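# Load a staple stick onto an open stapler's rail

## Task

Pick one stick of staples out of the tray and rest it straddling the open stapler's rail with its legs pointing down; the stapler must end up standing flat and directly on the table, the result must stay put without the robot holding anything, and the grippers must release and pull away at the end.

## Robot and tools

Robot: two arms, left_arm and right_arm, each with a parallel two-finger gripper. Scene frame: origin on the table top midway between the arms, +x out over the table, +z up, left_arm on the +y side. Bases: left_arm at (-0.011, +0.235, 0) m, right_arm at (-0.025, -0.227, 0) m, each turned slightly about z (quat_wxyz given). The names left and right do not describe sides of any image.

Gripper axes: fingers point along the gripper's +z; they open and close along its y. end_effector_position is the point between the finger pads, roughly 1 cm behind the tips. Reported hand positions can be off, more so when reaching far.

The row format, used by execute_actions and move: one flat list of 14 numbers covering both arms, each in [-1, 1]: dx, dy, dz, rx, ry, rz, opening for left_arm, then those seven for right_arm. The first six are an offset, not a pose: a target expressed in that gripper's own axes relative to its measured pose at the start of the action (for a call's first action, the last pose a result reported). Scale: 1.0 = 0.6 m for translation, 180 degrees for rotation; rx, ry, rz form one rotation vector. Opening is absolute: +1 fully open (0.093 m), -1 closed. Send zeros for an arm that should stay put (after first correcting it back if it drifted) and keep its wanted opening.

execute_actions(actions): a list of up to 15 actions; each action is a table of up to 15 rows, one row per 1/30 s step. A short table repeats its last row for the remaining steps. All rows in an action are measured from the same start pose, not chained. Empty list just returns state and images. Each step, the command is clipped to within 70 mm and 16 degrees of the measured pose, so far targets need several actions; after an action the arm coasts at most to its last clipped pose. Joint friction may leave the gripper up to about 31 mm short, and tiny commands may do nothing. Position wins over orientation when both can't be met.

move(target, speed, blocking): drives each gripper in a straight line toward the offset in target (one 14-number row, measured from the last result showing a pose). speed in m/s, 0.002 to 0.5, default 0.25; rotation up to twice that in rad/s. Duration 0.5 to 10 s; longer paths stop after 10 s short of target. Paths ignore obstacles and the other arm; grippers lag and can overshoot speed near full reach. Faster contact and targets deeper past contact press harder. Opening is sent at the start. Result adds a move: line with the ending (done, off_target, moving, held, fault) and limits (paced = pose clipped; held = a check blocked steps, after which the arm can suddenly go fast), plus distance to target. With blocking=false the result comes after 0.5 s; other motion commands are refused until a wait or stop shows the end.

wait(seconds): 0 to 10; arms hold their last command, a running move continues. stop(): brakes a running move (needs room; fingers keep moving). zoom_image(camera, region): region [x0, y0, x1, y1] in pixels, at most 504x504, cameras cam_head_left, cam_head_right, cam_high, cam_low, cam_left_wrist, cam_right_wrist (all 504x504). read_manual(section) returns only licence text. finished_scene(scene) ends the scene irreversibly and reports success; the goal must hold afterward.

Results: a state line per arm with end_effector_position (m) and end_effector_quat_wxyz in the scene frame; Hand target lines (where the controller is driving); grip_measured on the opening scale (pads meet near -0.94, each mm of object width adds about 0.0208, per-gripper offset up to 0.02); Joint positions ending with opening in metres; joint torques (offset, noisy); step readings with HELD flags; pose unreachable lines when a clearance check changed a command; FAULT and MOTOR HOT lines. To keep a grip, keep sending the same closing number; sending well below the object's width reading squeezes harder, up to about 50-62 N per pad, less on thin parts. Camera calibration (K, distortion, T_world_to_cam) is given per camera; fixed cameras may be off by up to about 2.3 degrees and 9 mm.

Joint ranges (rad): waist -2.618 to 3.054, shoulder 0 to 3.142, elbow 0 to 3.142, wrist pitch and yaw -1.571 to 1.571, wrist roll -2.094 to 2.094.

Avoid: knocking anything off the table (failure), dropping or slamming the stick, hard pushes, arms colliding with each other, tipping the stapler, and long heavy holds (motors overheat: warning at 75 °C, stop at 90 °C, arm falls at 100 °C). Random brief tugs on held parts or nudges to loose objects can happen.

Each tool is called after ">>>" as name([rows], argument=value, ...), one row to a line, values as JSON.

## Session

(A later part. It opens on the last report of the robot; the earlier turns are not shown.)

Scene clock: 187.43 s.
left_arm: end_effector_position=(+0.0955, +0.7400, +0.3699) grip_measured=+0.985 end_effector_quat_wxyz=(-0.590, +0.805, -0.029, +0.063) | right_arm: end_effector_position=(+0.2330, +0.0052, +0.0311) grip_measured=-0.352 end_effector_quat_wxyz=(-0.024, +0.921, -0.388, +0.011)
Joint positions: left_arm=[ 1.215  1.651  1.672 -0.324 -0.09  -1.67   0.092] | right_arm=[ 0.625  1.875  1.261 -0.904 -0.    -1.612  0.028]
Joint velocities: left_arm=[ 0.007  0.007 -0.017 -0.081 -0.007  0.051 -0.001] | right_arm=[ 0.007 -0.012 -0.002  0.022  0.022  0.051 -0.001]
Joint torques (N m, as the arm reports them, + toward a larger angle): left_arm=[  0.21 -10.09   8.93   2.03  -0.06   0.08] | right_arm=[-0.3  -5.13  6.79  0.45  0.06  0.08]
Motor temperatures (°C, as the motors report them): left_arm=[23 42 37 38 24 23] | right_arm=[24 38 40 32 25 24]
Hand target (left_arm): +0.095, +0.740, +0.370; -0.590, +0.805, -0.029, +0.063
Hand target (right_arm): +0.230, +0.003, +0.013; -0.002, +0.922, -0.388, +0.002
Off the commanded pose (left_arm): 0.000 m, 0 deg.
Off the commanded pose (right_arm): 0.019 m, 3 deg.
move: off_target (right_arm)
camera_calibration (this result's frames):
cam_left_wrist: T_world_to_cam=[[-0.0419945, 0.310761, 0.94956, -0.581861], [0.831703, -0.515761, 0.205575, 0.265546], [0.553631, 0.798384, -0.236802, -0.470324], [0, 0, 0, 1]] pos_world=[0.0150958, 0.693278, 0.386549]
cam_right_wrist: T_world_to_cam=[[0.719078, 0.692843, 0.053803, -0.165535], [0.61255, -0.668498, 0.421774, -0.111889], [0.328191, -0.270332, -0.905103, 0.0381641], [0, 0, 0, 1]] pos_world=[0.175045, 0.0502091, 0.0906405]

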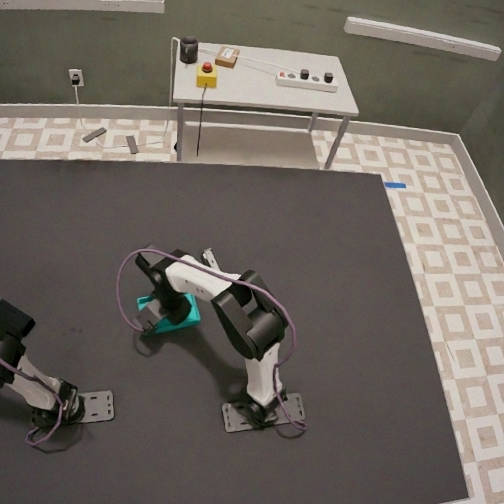

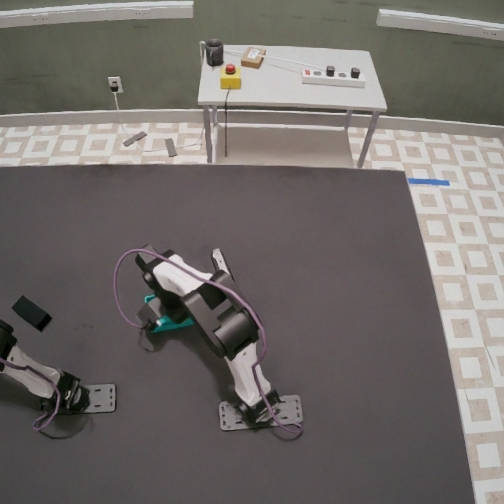

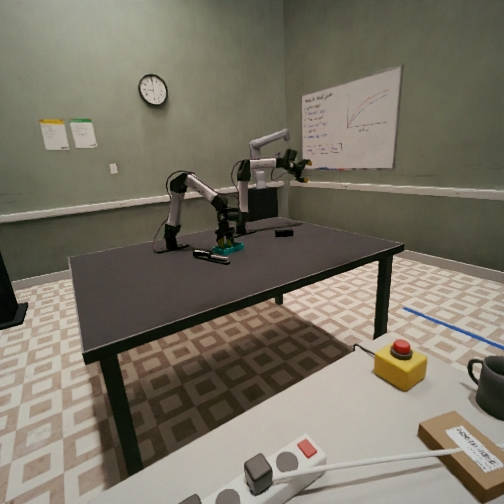

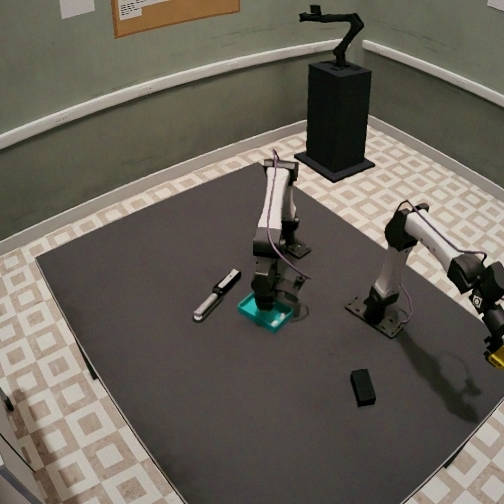

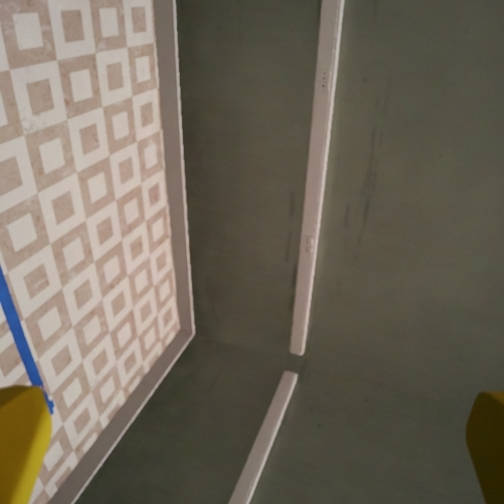

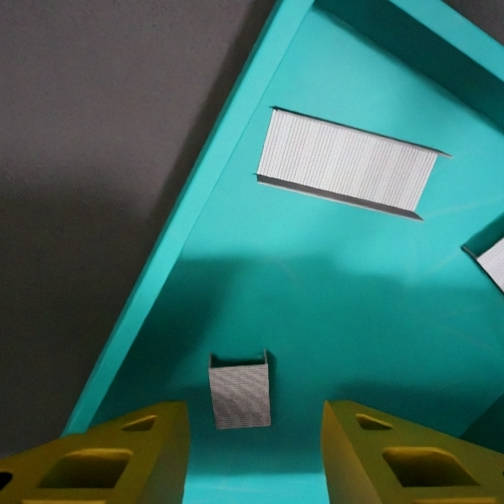

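>>> move(target=[0,0,0,0,0,0,1,0,0,-0.02,0,0,0,-0.58], speed=0.04)

Scene clock: 204.10 s.
left_arm: end_effector_position=(+0.0955, +0.7400, +0.3699) grip_measured=+0.985 end_effector_quat_wxyz=(-0.590, +0.805, -0.029, +0.063) | right_arm: end_effector_position=(+0.2286, +0.0011, +0.0313) grip_measured=-0.578 end_effector_quat_wxyz=(-0.013, +0.922, -0.388, +0.006)
Joint positions: left_arm=[ 1.215  1.651  1.672 -0.324 -0.09  -1.67   0.092] | right_arm=[ 0.625  1.874  1.261 -0.93   0.    -1.612  0.017]
Joint velocities: left_arm=[-0.007 -0.007  0.007 -0.037 -0.007 -0.022  0.003] | right_arm=[-0.012 -0.012 -0.007 -0.066  0.066 -0.007 -0.   ]
Joint torques (N m, as the arm reports them, + toward a larger angle): left_arm=[  0.06 -10.18   8.91   2.02  -0.04   0.12] | right_arm=[ -0.32 -10.63   9.15   0.27   0.03   0.02]
Motor temperatures (°C, as the motors report them): left_arm=[23 42 38 39 24 23] | right_arm=[24 36 40 32 25 24]
Hand target (left_arm): +0.095, +0.740, +0.370; -0.590, +0.805, -0.029, +0.063
Hand target (right_arm): +0.232, +0.004, +0.043; -0.024, +0.921, -0.388, +0.011
Off the commanded pose (left_arm): 0.000 m, 0 deg.
Off the commanded pose (right_arm): 0.013 m, 1 deg.
move: off_target (right_arm)
camera_calibration (this result's frames):
cam_left_wrist: T_world_to_cam=[[-0.0419945, 0.310761, 0.94956, -0.581861], [0.831703, -0.515761, 0.205575, 0.265546], [0.553631, 0.798384, -0.236802, -0.470324], [0, 0, 0, 1]] pos_world=[0.0150958, 0.693278, 0.386549]
cam_right_wrist: T_world_to_cam=[[0.719825, 0.693516, 0.0297927, -0.158969], [0.619969, -0.661608, 0.421797, -0.113654], [0.312234, -0.28515, -0.9062, 0.0423288], [0, 0, 0, 1]] pos_world=[0.171675, 0.0471226, 0.0910335]

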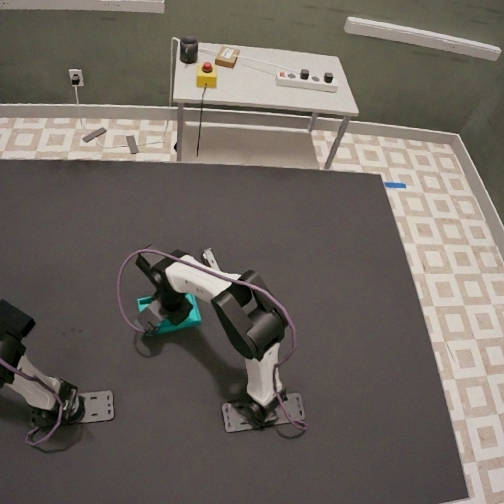

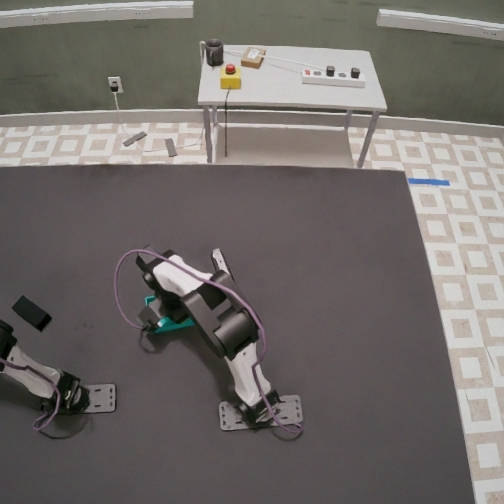

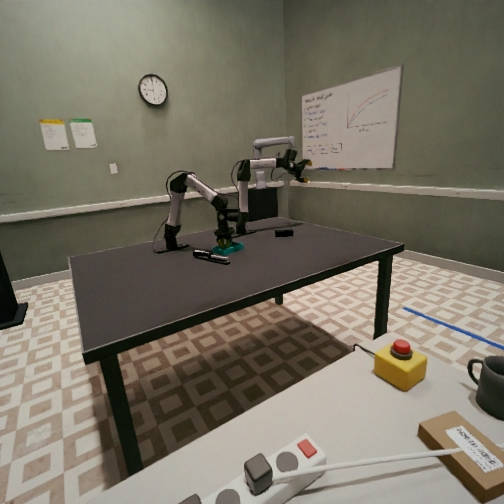

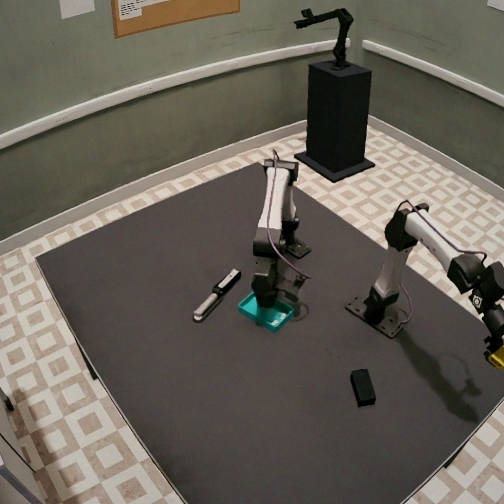

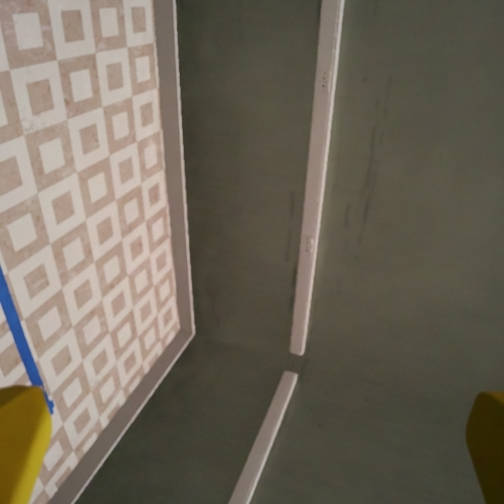

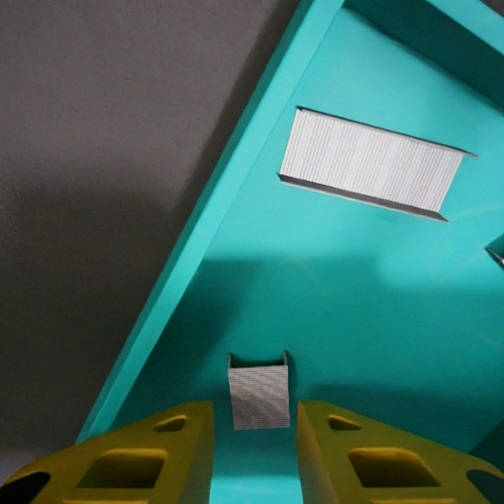

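>>> move(target=[0,0,0,0,0,0,1,0,0.006,0.03,-0.01,0,0,-0.52], speed=0.03)

Scene clock: 209.87 s.
left_arm: end_effector_position=(+0.0955, +0.7400, +0.3699) grip_measured=+0.985 end_effector_quat_wxyz=(-0.590, +0.805, -0.029, +0.063) | right_arm: end_effector_position=(+0.2302, +0.0025, +0.0283) grip_measured=-0.522 end_effector_quat_wxyz=(-0.014, +0.922, -0.388, +0.007)
Joint positions: left_arm=[ 1.215  1.651  1.672 -0.324 -0.09  -1.67   0.092] | right_arm=[ 0.625  1.883  1.261 -0.918  0.    -1.612  0.02 ]
Joint velocities: left_arm=[ 0.002  0.002 -0.002  0.037 -0.037  0.066 -0.001] | right_arm=[-0.002 -0.012 -0.012  0.007  0.007  0.007  0.002]
Joint torques (N m, as the arm reports them, + toward a larger angle): left_arm=[  0.08 -10.09   9.03   2.01  -0.04   0.09] | right_arm=[-0.24 -6.92  5.16  0.49  0.05  0.03]
Motor temperatures (°C, as the motors report them): left_arm=[23 42 38 39 24 23] | right_arm=[24 37 40 32 25 24]
Hand target (left_arm): +0.095, +0.740, +0.370; -0.590, +0.805, -0.029, +0.063
Hand target (right_arm): +0.226, -0.001, +0.014; +0.002, +0.922, -0.388, -0.000
Off the commanded pose (left_arm): 0.000 m, 0 deg.
Off the commanded pose (right_arm): 0.016 m, 2 deg.
move: off_target (right_arm)
camera_calibration (this result's frames):
cam_left_wrist: T_world_to_cam=[[-0.0419945, 0.310761, 0.94956, -0.581861], [0.831703, -0.515761, 0.205575, 0.265546], [0.553631, 0.798384, -0.236802, -0.470324], [0, 0, 0, 1]] pos_world=[0.0150958, 0.693278, 0.386549]
cam_right_wrist: T_world_to_cam=[[0.719773, 0.693468, 0.0320791, -0.160997], [0.619251, -0.662254, 0.421839, -0.112269], [0.313776, -0.283763, -0.906103, 0.0391791], [0, 0, 0, 1]] pos_world=[0.17311, 0.0484133, 0.0880243]

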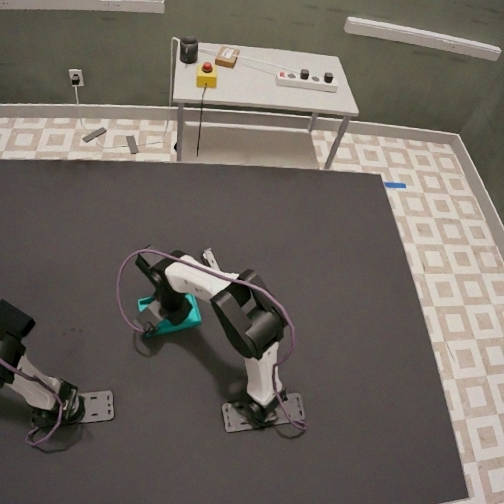

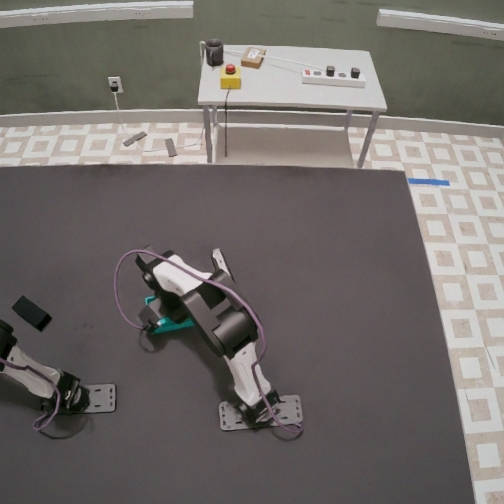

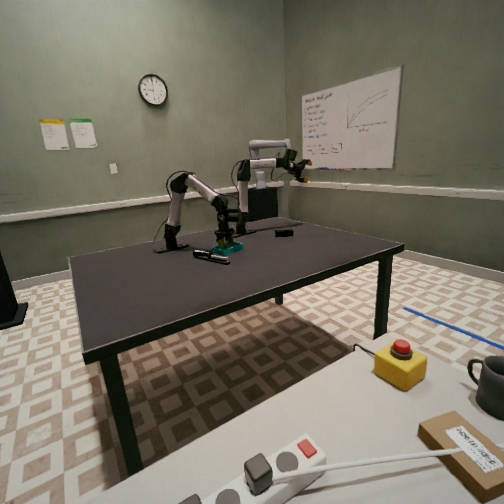

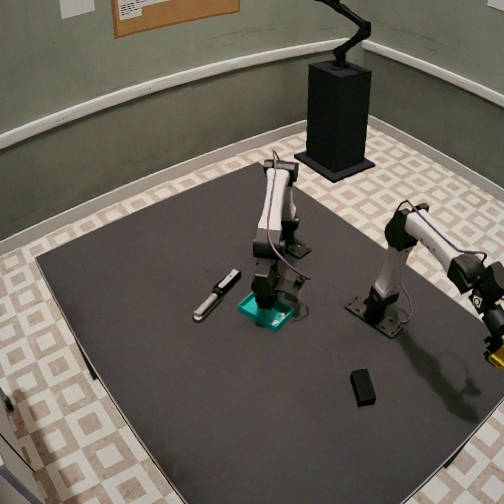

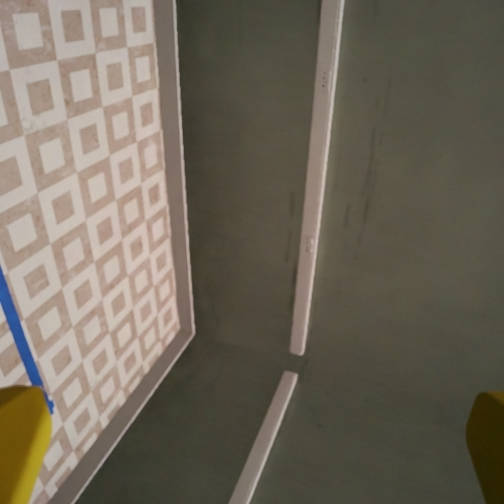

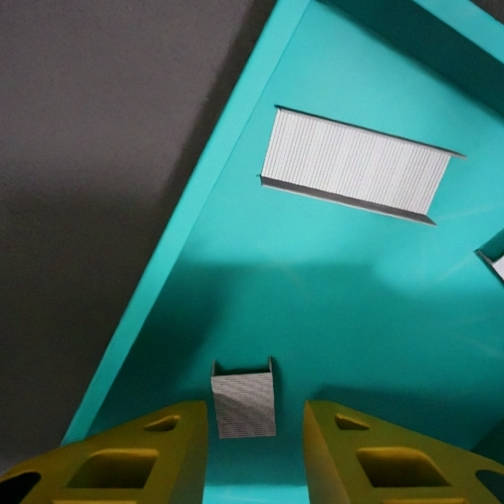

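>>> move(target=[0,0,0,0,0,0,1,-0.02,0.012,-0.03,0,0,0,-0.45], speed=0.04)

Scene clock: 223.20 s.
left_arm: end_effector_position=(+0.0955, +0.7400, +0.3699) grip_measured=+0.985 end_effector_quat_wxyz=(-0.590, +0.805, -0.029, +0.063) | right_arm: end_effector_position=(+0.2182, +0.0043, +0.0407) grip_measured=-0.452 end_effector_quat_wxyz=(-0.012, +0.922, -0.387, +0.005)
Joint positions: left_arm=[ 1.215  1.651  1.672 -0.324 -0.09  -1.67   0.092] | right_arm=[ 0.653  1.843  1.261 -0.962  0.    -1.587  0.024]
Joint velocities: left_arm=[-0.017  0.017 -0.002  0.022 -0.007  0.007 -0.001] | right_arm=[-0.007  0.002  0.012 -0.051 -0.022 -0.022 -0.   ]
Joint torques (N m, as the arm reports them, + toward a larger angle): left_arm=[  0.15 -10.15   8.91   2.01  -0.06   0.1 ] | right_arm=[ 0.32 -9.88  7.7   0.32  0.09  0.12]
Motor temperatures (°C, as the motors report them): left_arm=[23 42 38 40 24 23] | right_arm=[24 37 39 31 25 24]
Hand target (left_arm): +0.095, +0.740, +0.370; -0.590, +0.805, -0.029, +0.063
Hand target (right_arm): +0.216, +0.006, +0.046; -0.014, +0.922, -0.388, +0.006
Off the commanded pose (left_arm): 0.000 m, 0 deg.
Off the commanded pose (right_arm): 0.006 m, 0 deg.
move: done
camera_calibration (this result's frames):
cam_left_wrist: T_world_to_cam=[[-0.0419945, 0.310761, 0.94956, -0.581861], [0.831703, -0.515761, 0.205575, 0.265546], [0.553631, 0.798384, -0.236802, -0.470324], [0, 0, 0, 1]] pos_world=[0.0150958, 0.693278, 0.386549]
cam_right_wrist: T_world_to_cam=[[0.718018, 0.695465, 0.0279075, -0.153492], [0.622524, -0.659611, 0.421162, -0.109635], [0.311311, -0.285028, -0.906556, 0.0552977], [0, 0, 0, 1]] pos_world=[0.161246, 0.0501935, 0.100588]

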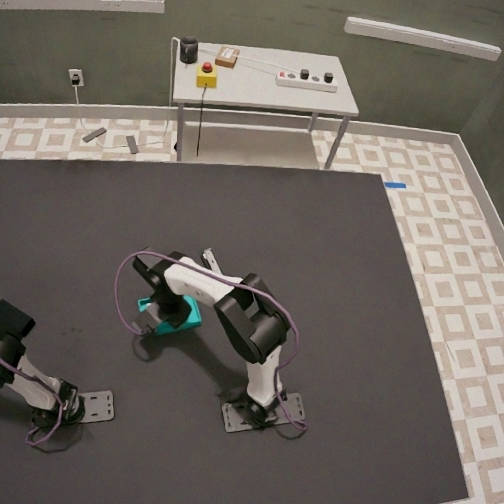

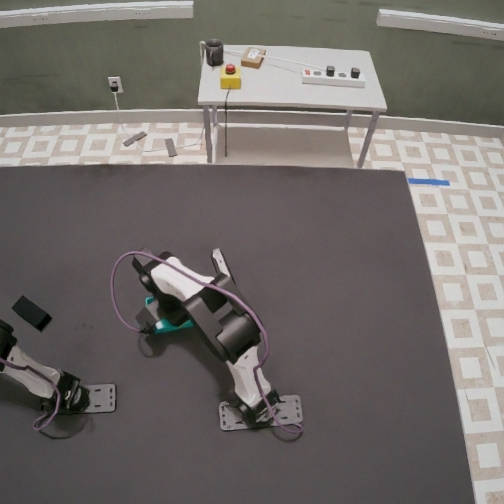

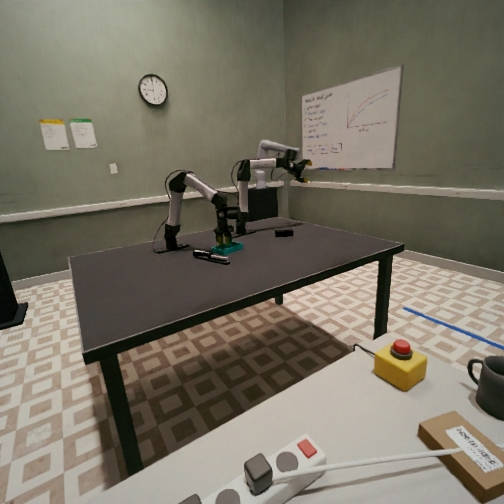

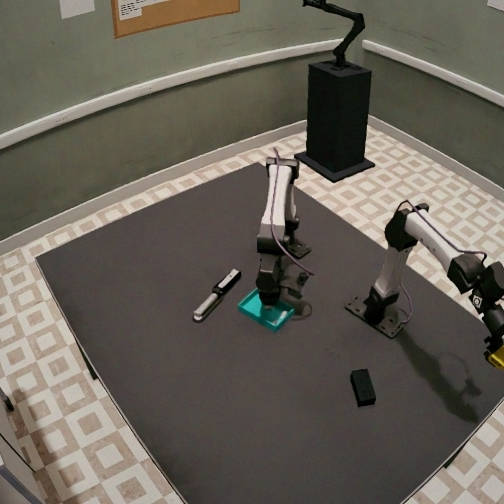

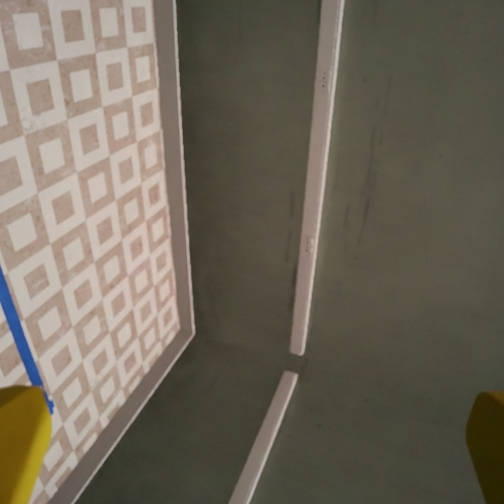

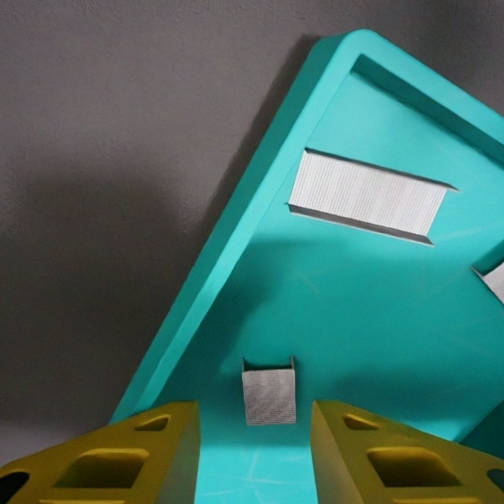

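>>> move(target=[0,0,0,0,0,0,1,0.012,0,0,-0.07,0,0,-0.45], speed=0.04)

Scene clock: 245.57 s.
left_arm: end_effector_position=(+0.0955, +0.7400, +0.3699) grip_measured=+0.985 end_effector_quat_wxyz=(-0.590, +0.805, -0.029, +0.063) | right_arm: end_effector_position=(+0.2200, +0.0011, +0.0425) grip_measured=-0.452 end_effector_quat_wxyz=(+0.081, +0.919, -0.385, -0.036)
Joint positions: left_arm=[ 1.215  1.651  1.672 -0.324 -0.09  -1.67   0.092] | right_arm=[ 0.642  2.02   1.497 -1.226  0.    -1.597  0.024]
Joint velocities: left_arm=[-0.002  0.007 -0.007 -0.066 -0.007 -0.022 -0.001] | right_arm=[-0.017  0.007  0.007 -0.081  0.066  0.081  0.   ]
Joint torques (N m, as the arm reports them, + toward a larger angle): left_arm=[  0.14 -10.12   8.98   2.    -0.05   0.1 ] | right_arm=[-1.04 -8.83  8.3  -0.14  0.11 -0.06]
Motor temperatures (°C, as the motors report them): left_arm=[23 42 39 40 24 23] | right_arm=[24 39 41 31 25 24]
Hand target (left_arm): +0.095, +0.740, +0.370; -0.590, +0.805, -0.029, +0.063
Hand target (right_arm): +0.223, -0.001, +0.041; +0.089, +0.918, -0.384, -0.038
Off the commanded pose (left_arm): 0.000 m, 0 deg.
Off the commanded pose (right_arm): 0.004 m, 1 deg.
move: done
camera_calibration (this result's frames):
cam_left_wrist: T_world_to_cam=[[-0.0419945, 0.310761, 0.94956, -0.581861], [0.831703, -0.515761, 0.205575, 0.265546], [0.553631, 0.798384, -0.236802, -0.470324], [0, 0, 0, 1]] pos_world=[0.0150958, 0.693278, 0.386549]
cam_right_wrist: T_world_to_cam=[[0.707336, 0.685004, -0.174485, -0.141609], [0.684384, -0.601864, 0.411556, -0.126884], [0.176901, -0.410523, -0.894526, 0.0846218], [0, 0, 0, 1]] pos_world=[0.172033, 0.0553755, 0.103207]

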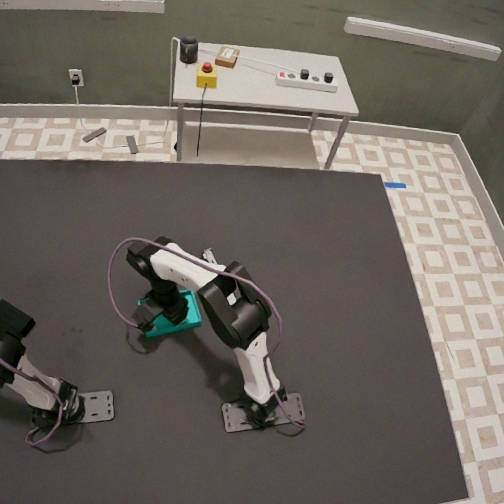

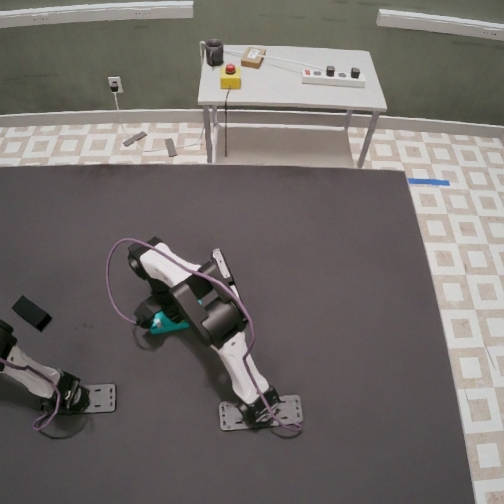

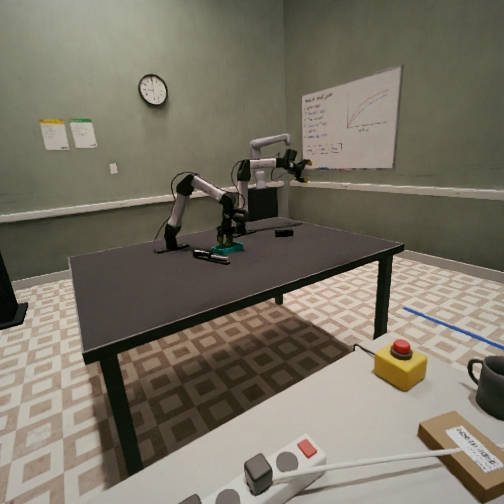

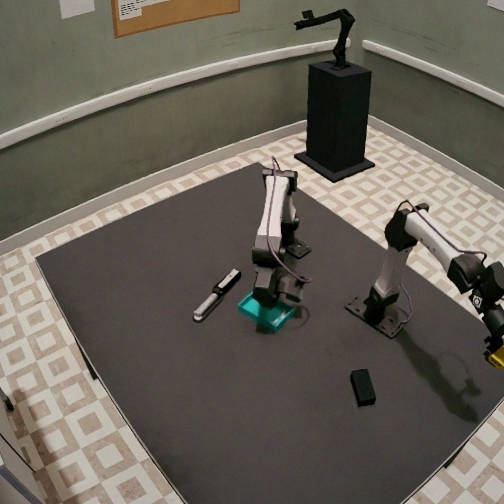

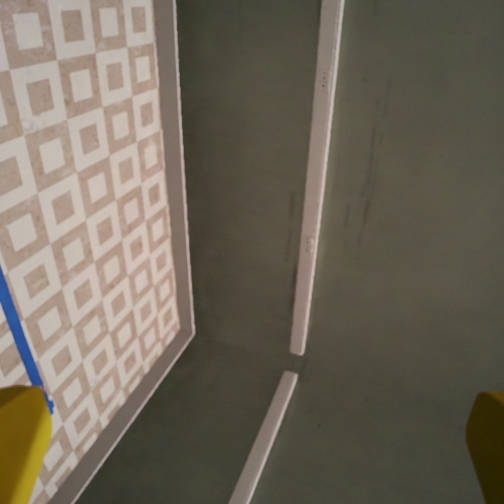

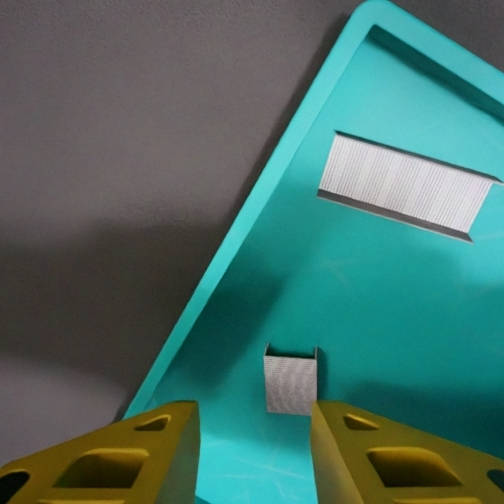

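>>> move(target=[0,0,0,0,0,0,1,0,-0.014,0.02,0,0,0,-0.45], speed=0.03)

Scene clock: 253.93 s.
left_arm: end_effector_position=(+0.0955, +0.7400, +0.3699) grip_measured=+0.985 end_effector_quat_wxyz=(-0.590, +0.805, -0.029, +0.063) | right_arm: end_effector_position=(+0.2232, +0.0041, +0.0352) grip_measured=-0.452 end_effector_quat_wxyz=(+0.078, +0.919, -0.385, -0.035)
Joint positions: left_arm=[ 1.215  1.651  1.672 -0.324 -0.09  -1.67   0.092] | right_arm=[ 0.642  2.039  1.497 -1.201  0.    -1.597  0.024]
Joint velocities: left_arm=[ 0.002 -0.007 -0.007 -0.007 -0.037  0.066 -0.001] | right_arm=[ 0.002 -0.002 -0.012  0.007 -0.037  0.037  0.   ]
Joint torques (N m, as the arm reports them, + toward a larger angle): left_arm=[  0.22 -10.12   9.02   2.01  -0.03   0.09] | right_arm=[-0.32 -9.12  6.74  0.1   0.04  0.  ]
Motor temperatures (°C, as the motors report them): left_arm=[23 43 39 41 24 23] | right_arm=[24 40 41 30 25 24]
Hand target (left_arm): +0.095, +0.740, +0.370; -0.590, +0.805, -0.029, +0.063
Hand target (right_arm): +0.224, +0.005, +0.029; +0.081, +0.918, -0.385, -0.036
Off the commanded pose (left_arm): 0.000 m, 0 deg.
Off the commanded pose (right_arm): 0.006 m, 0 deg.
move: done
camera_calibration (this result's frames):
cam_left_wrist: T_world_to_cam=[[-0.0419945, 0.310761, 0.94956, -0.581861], [0.831703, -0.515761, 0.205575, 0.265546], [0.553631, 0.798384, -0.236802, -0.470324], [0, 0, 0, 1]] pos_world=[0.0150958, 0.693278, 0.386549]
cam_right_wrist: T_world_to_cam=[[0.70796, 0.685585, -0.169601, -0.14757], [0.68289, -0.603255, 0.412001, -0.123951], [0.180149, -0.407499, -0.89526, 0.0780299], [0, 0, 0, 1]] pos_world=[0.175061, 0.058195, 0.0958969]

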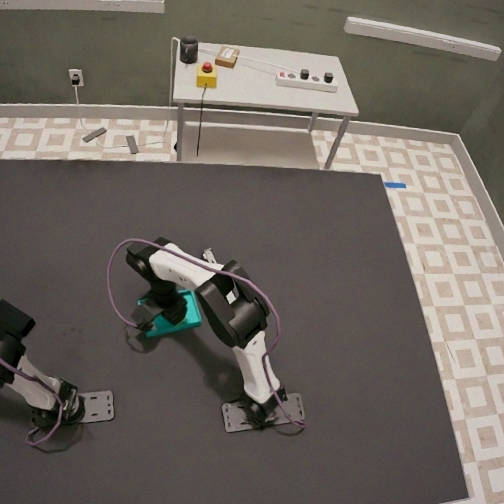

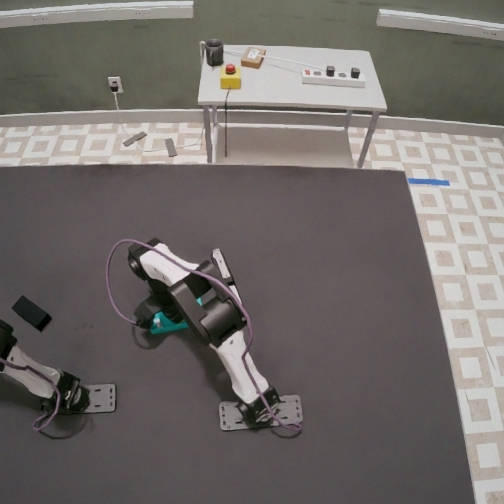

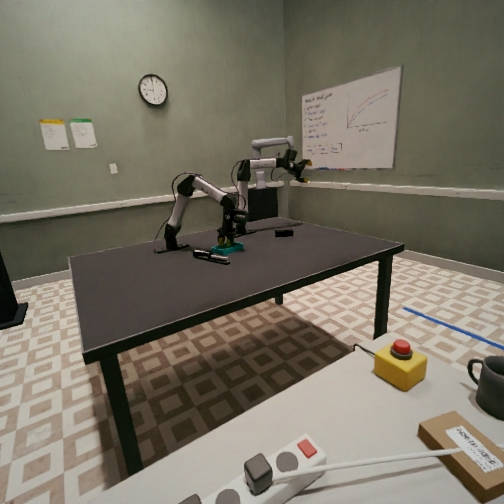

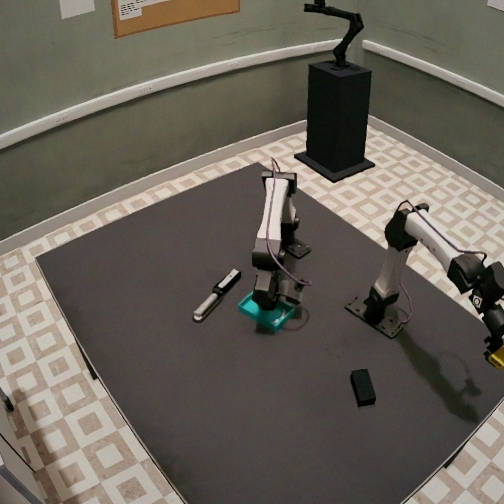

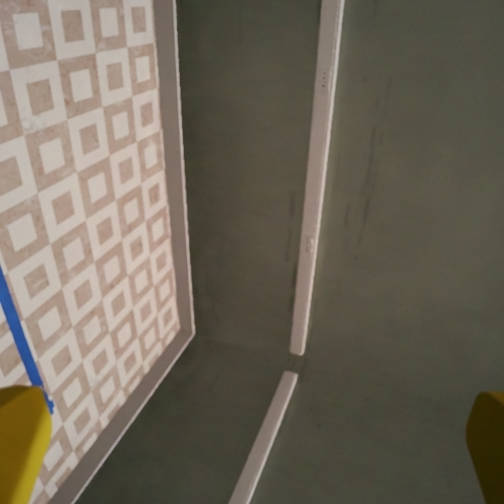

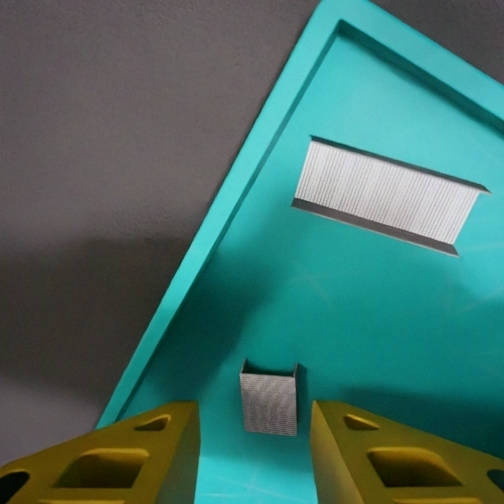

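>>> move(target=[0,0,0,0,0,0,1,0,0,0.032,0,0,0,-0.45], speed=0.03)

Scene clock: 259.17 s.
left_arm: end_effector_position=(+0.0955, +0.7400, +0.3699) grip_measured=+0.985 end_effector_quat_wxyz=(-0.590, +0.805, -0.029, +0.063) | right_arm: end_effector_position=(+0.2249, +0.0056, +0.0263) grip_measured=-0.452 end_effector_quat_wxyz=(+0.069, +0.919, -0.386, -0.031)
Joint positions: left_arm=[ 1.215  1.651  1.672 -0.324 -0.09  -1.67   0.092] | right_arm=[ 0.642  2.039  1.464 -1.147  0.    -1.597  0.024]
Joint velocities: left_arm=[-0.002 -0.002 -0.007 -0.066  0.022 -0.051 -0.001] | right_arm=[ 0.017 -0.012  0.017  0.066 -0.081 -0.066 -0.001]
Joint torques (N m, as the arm reports them, + toward a larger angle): left_arm=[  0.06 -10.06   8.98   1.99  -0.05   0.12] | right_arm=[-0.25 -9.47  4.21  0.15  0.04  0.02]
Motor temperatures (°C, as the motors report them): left_arm=[23 43 39 41 24 23] | right_arm=[24 40 41 30 25 24]
Hand target (left_arm): +0.095, +0.740, +0.370; -0.590, +0.805, -0.029, +0.063
Hand target (right_arm): +0.221, +0.002, +0.017; +0.078, +0.919, -0.385, -0.035
Off the commanded pose (left_arm): 0.000 m, 0 deg.
Off the commanded pose (right_arm): 0.012 m, 1 deg.
move: off_target (right_arm)
camera_calibration (this result's frames):
cam_left_wrist: T_world_to_cam=[[-0.0419945, 0.310761, 0.94956, -0.581861], [0.831703, -0.515761, 0.205575, 0.265546], [0.553631, 0.798384, -0.236802, -0.470324], [0, 0, 0, 1]] pos_world=[0.0150958, 0.693278, 0.386549]
cam_right_wrist: T_world_to_cam=[[0.710364, 0.687824, -0.149269, -0.1524], [0.676665, -0.609051, 0.413741, -0.119122], [0.193668, -0.394912, -0.898074, 0.0674055], [0, 0, 0, 1]] pos_world=[0.175811, 0.0588927, 0.0870719]

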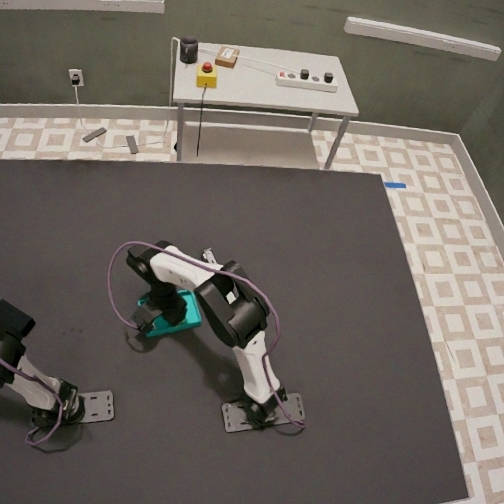

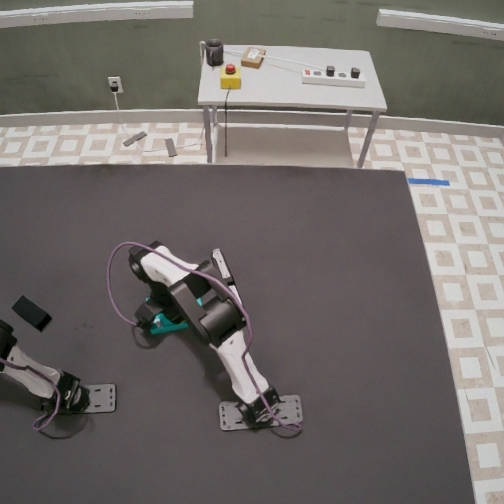

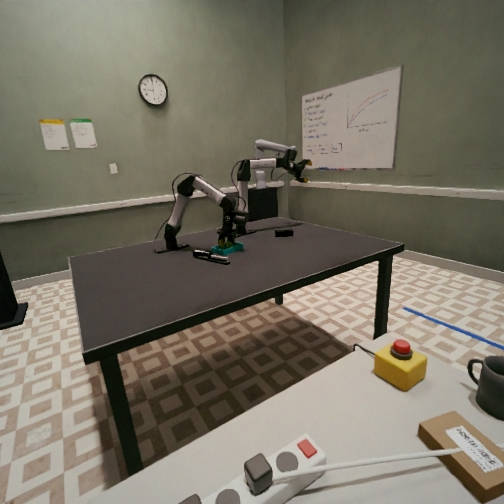

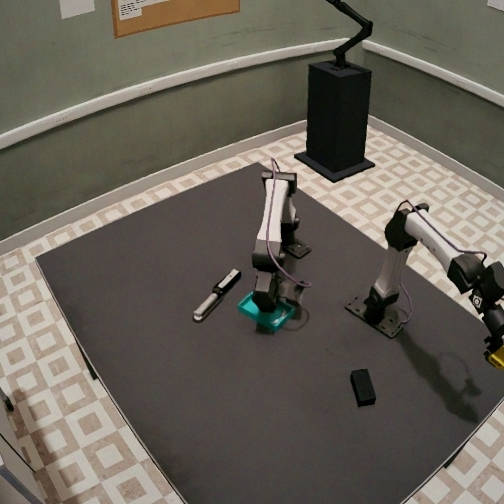

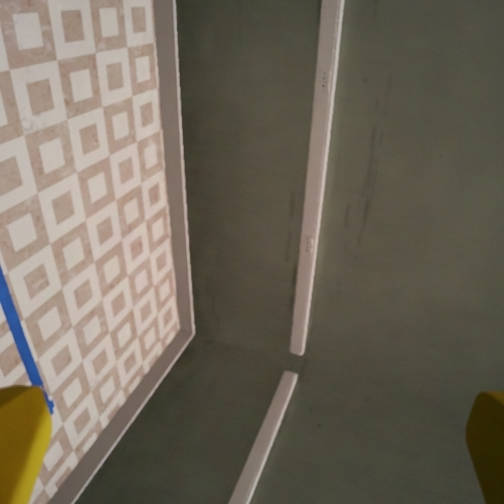

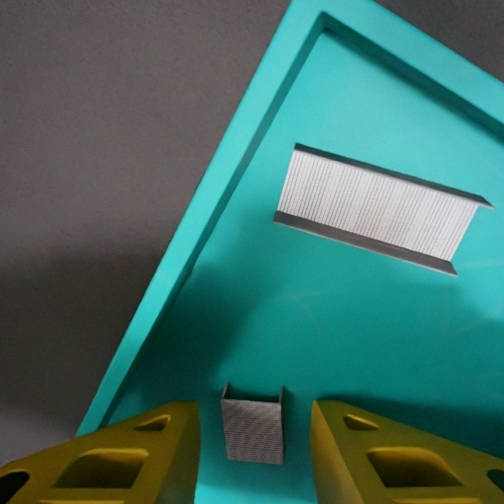

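>>> execute_actions(actions=[])

Scene clock: 279.47 s.
left_arm: end_effector_position=(+0.0955, +0.7400, +0.3699) grip_measured=+0.985 end_effector_quat_wxyz=(-0.590, +0.805, -0.029, +0.063) | right_arm: end_effector_position=(+0.2252, +0.0060, +0.0260) grip_measured=-0.452 end_effector_quat_wxyz=(+0.068, +0.920, -0.386, -0.031)
Joint positions: left_arm=[ 1.215  1.651  1.672 -0.324 -0.09  -1.67   0.092] | right_arm=[ 0.642  2.039  1.463 -1.143  0.    -1.597  0.024]
Joint velocities: left_arm=[-0.002 -0.007 -0.017 -0.007 -0.051 -0.051 -0.001] | right_arm=[-0.002 -0.007  0.002  0.007  0.022  0.007 -0.001]
Joint torques (N m, as the arm reports them, + toward a larger angle): left_arm=[  0.19 -10.14   9.     2.    -0.03   0.1 ] | right_arm=[-0.33 -9.45  4.23  0.18  0.08  0.07]
Motor temperatures (°C, as the motors report them): left_arm=[23 43 39 41 24 23] | right_arm=[24 41 39 30 25 24]
Hand target (left_arm): +0.095, +0.740, +0.370; -0.590, +0.805, -0.029, +0.063
Hand target (right_arm): +0.221, +0.002, +0.016; +0.078, +0.919, -0.385, -0.035
Off the commanded pose (left_arm): 0.000 m, 0 deg.
Off the commanded pose (right_arm): 0.011 m, 1 deg.
camera_calibration (this result's frames):
cam_left_wrist: T_world_to_cam=[[-0.0419945, 0.310761, 0.94956, -0.581861], [0.831703, -0.515761, 0.205575, 0.265546], [0.553631, 0.798384, -0.236802, -0.470324], [0, 0, 0, 1]] pos_world=[0.0150958, 0.693278, 0.386549]
cam_right_wrist: T_world_to_cam=[[0.710612, 0.688055, -0.147006, -0.153018], [0.675972, -0.609696, 0.413924, -0.118856], [0.195173, -0.393511, -0.898363, 0.0668041], [0, 0, 0, 1]] pos_world=[0.176041, 0.059107, 0.086717]

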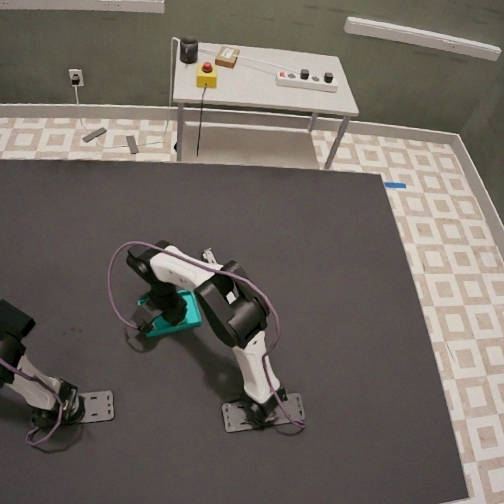

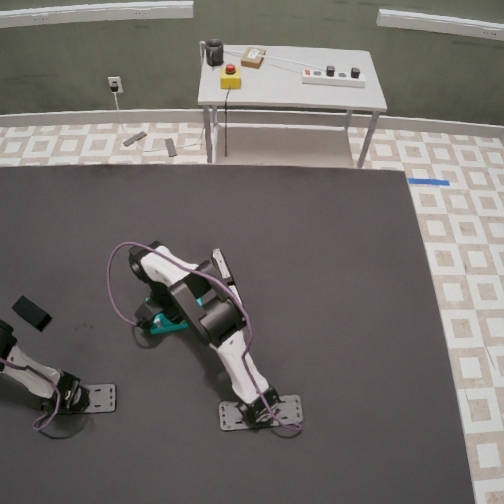

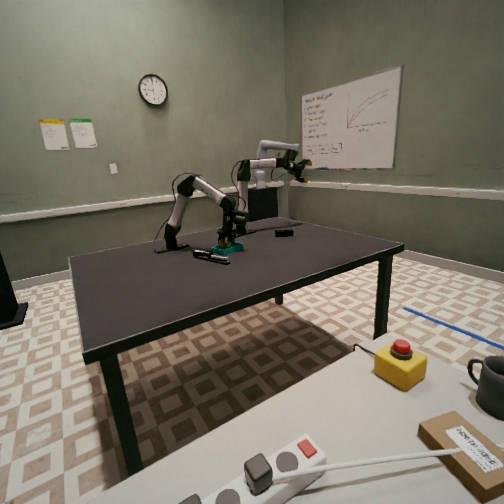

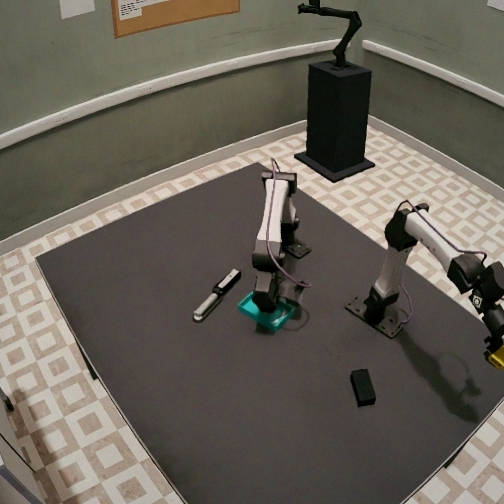

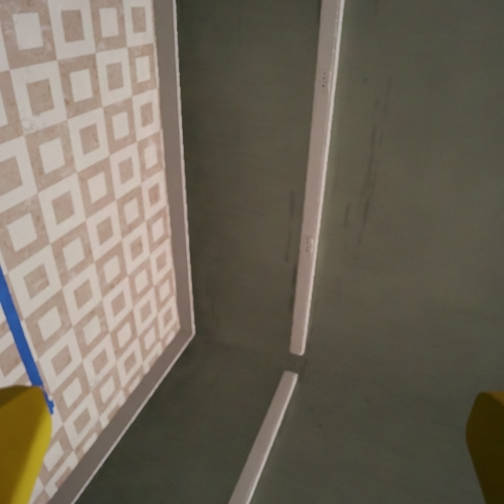

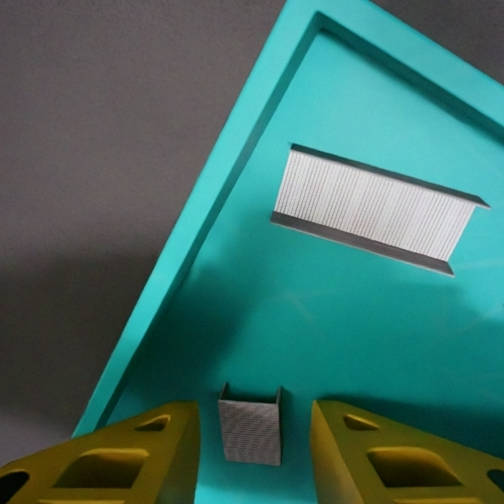

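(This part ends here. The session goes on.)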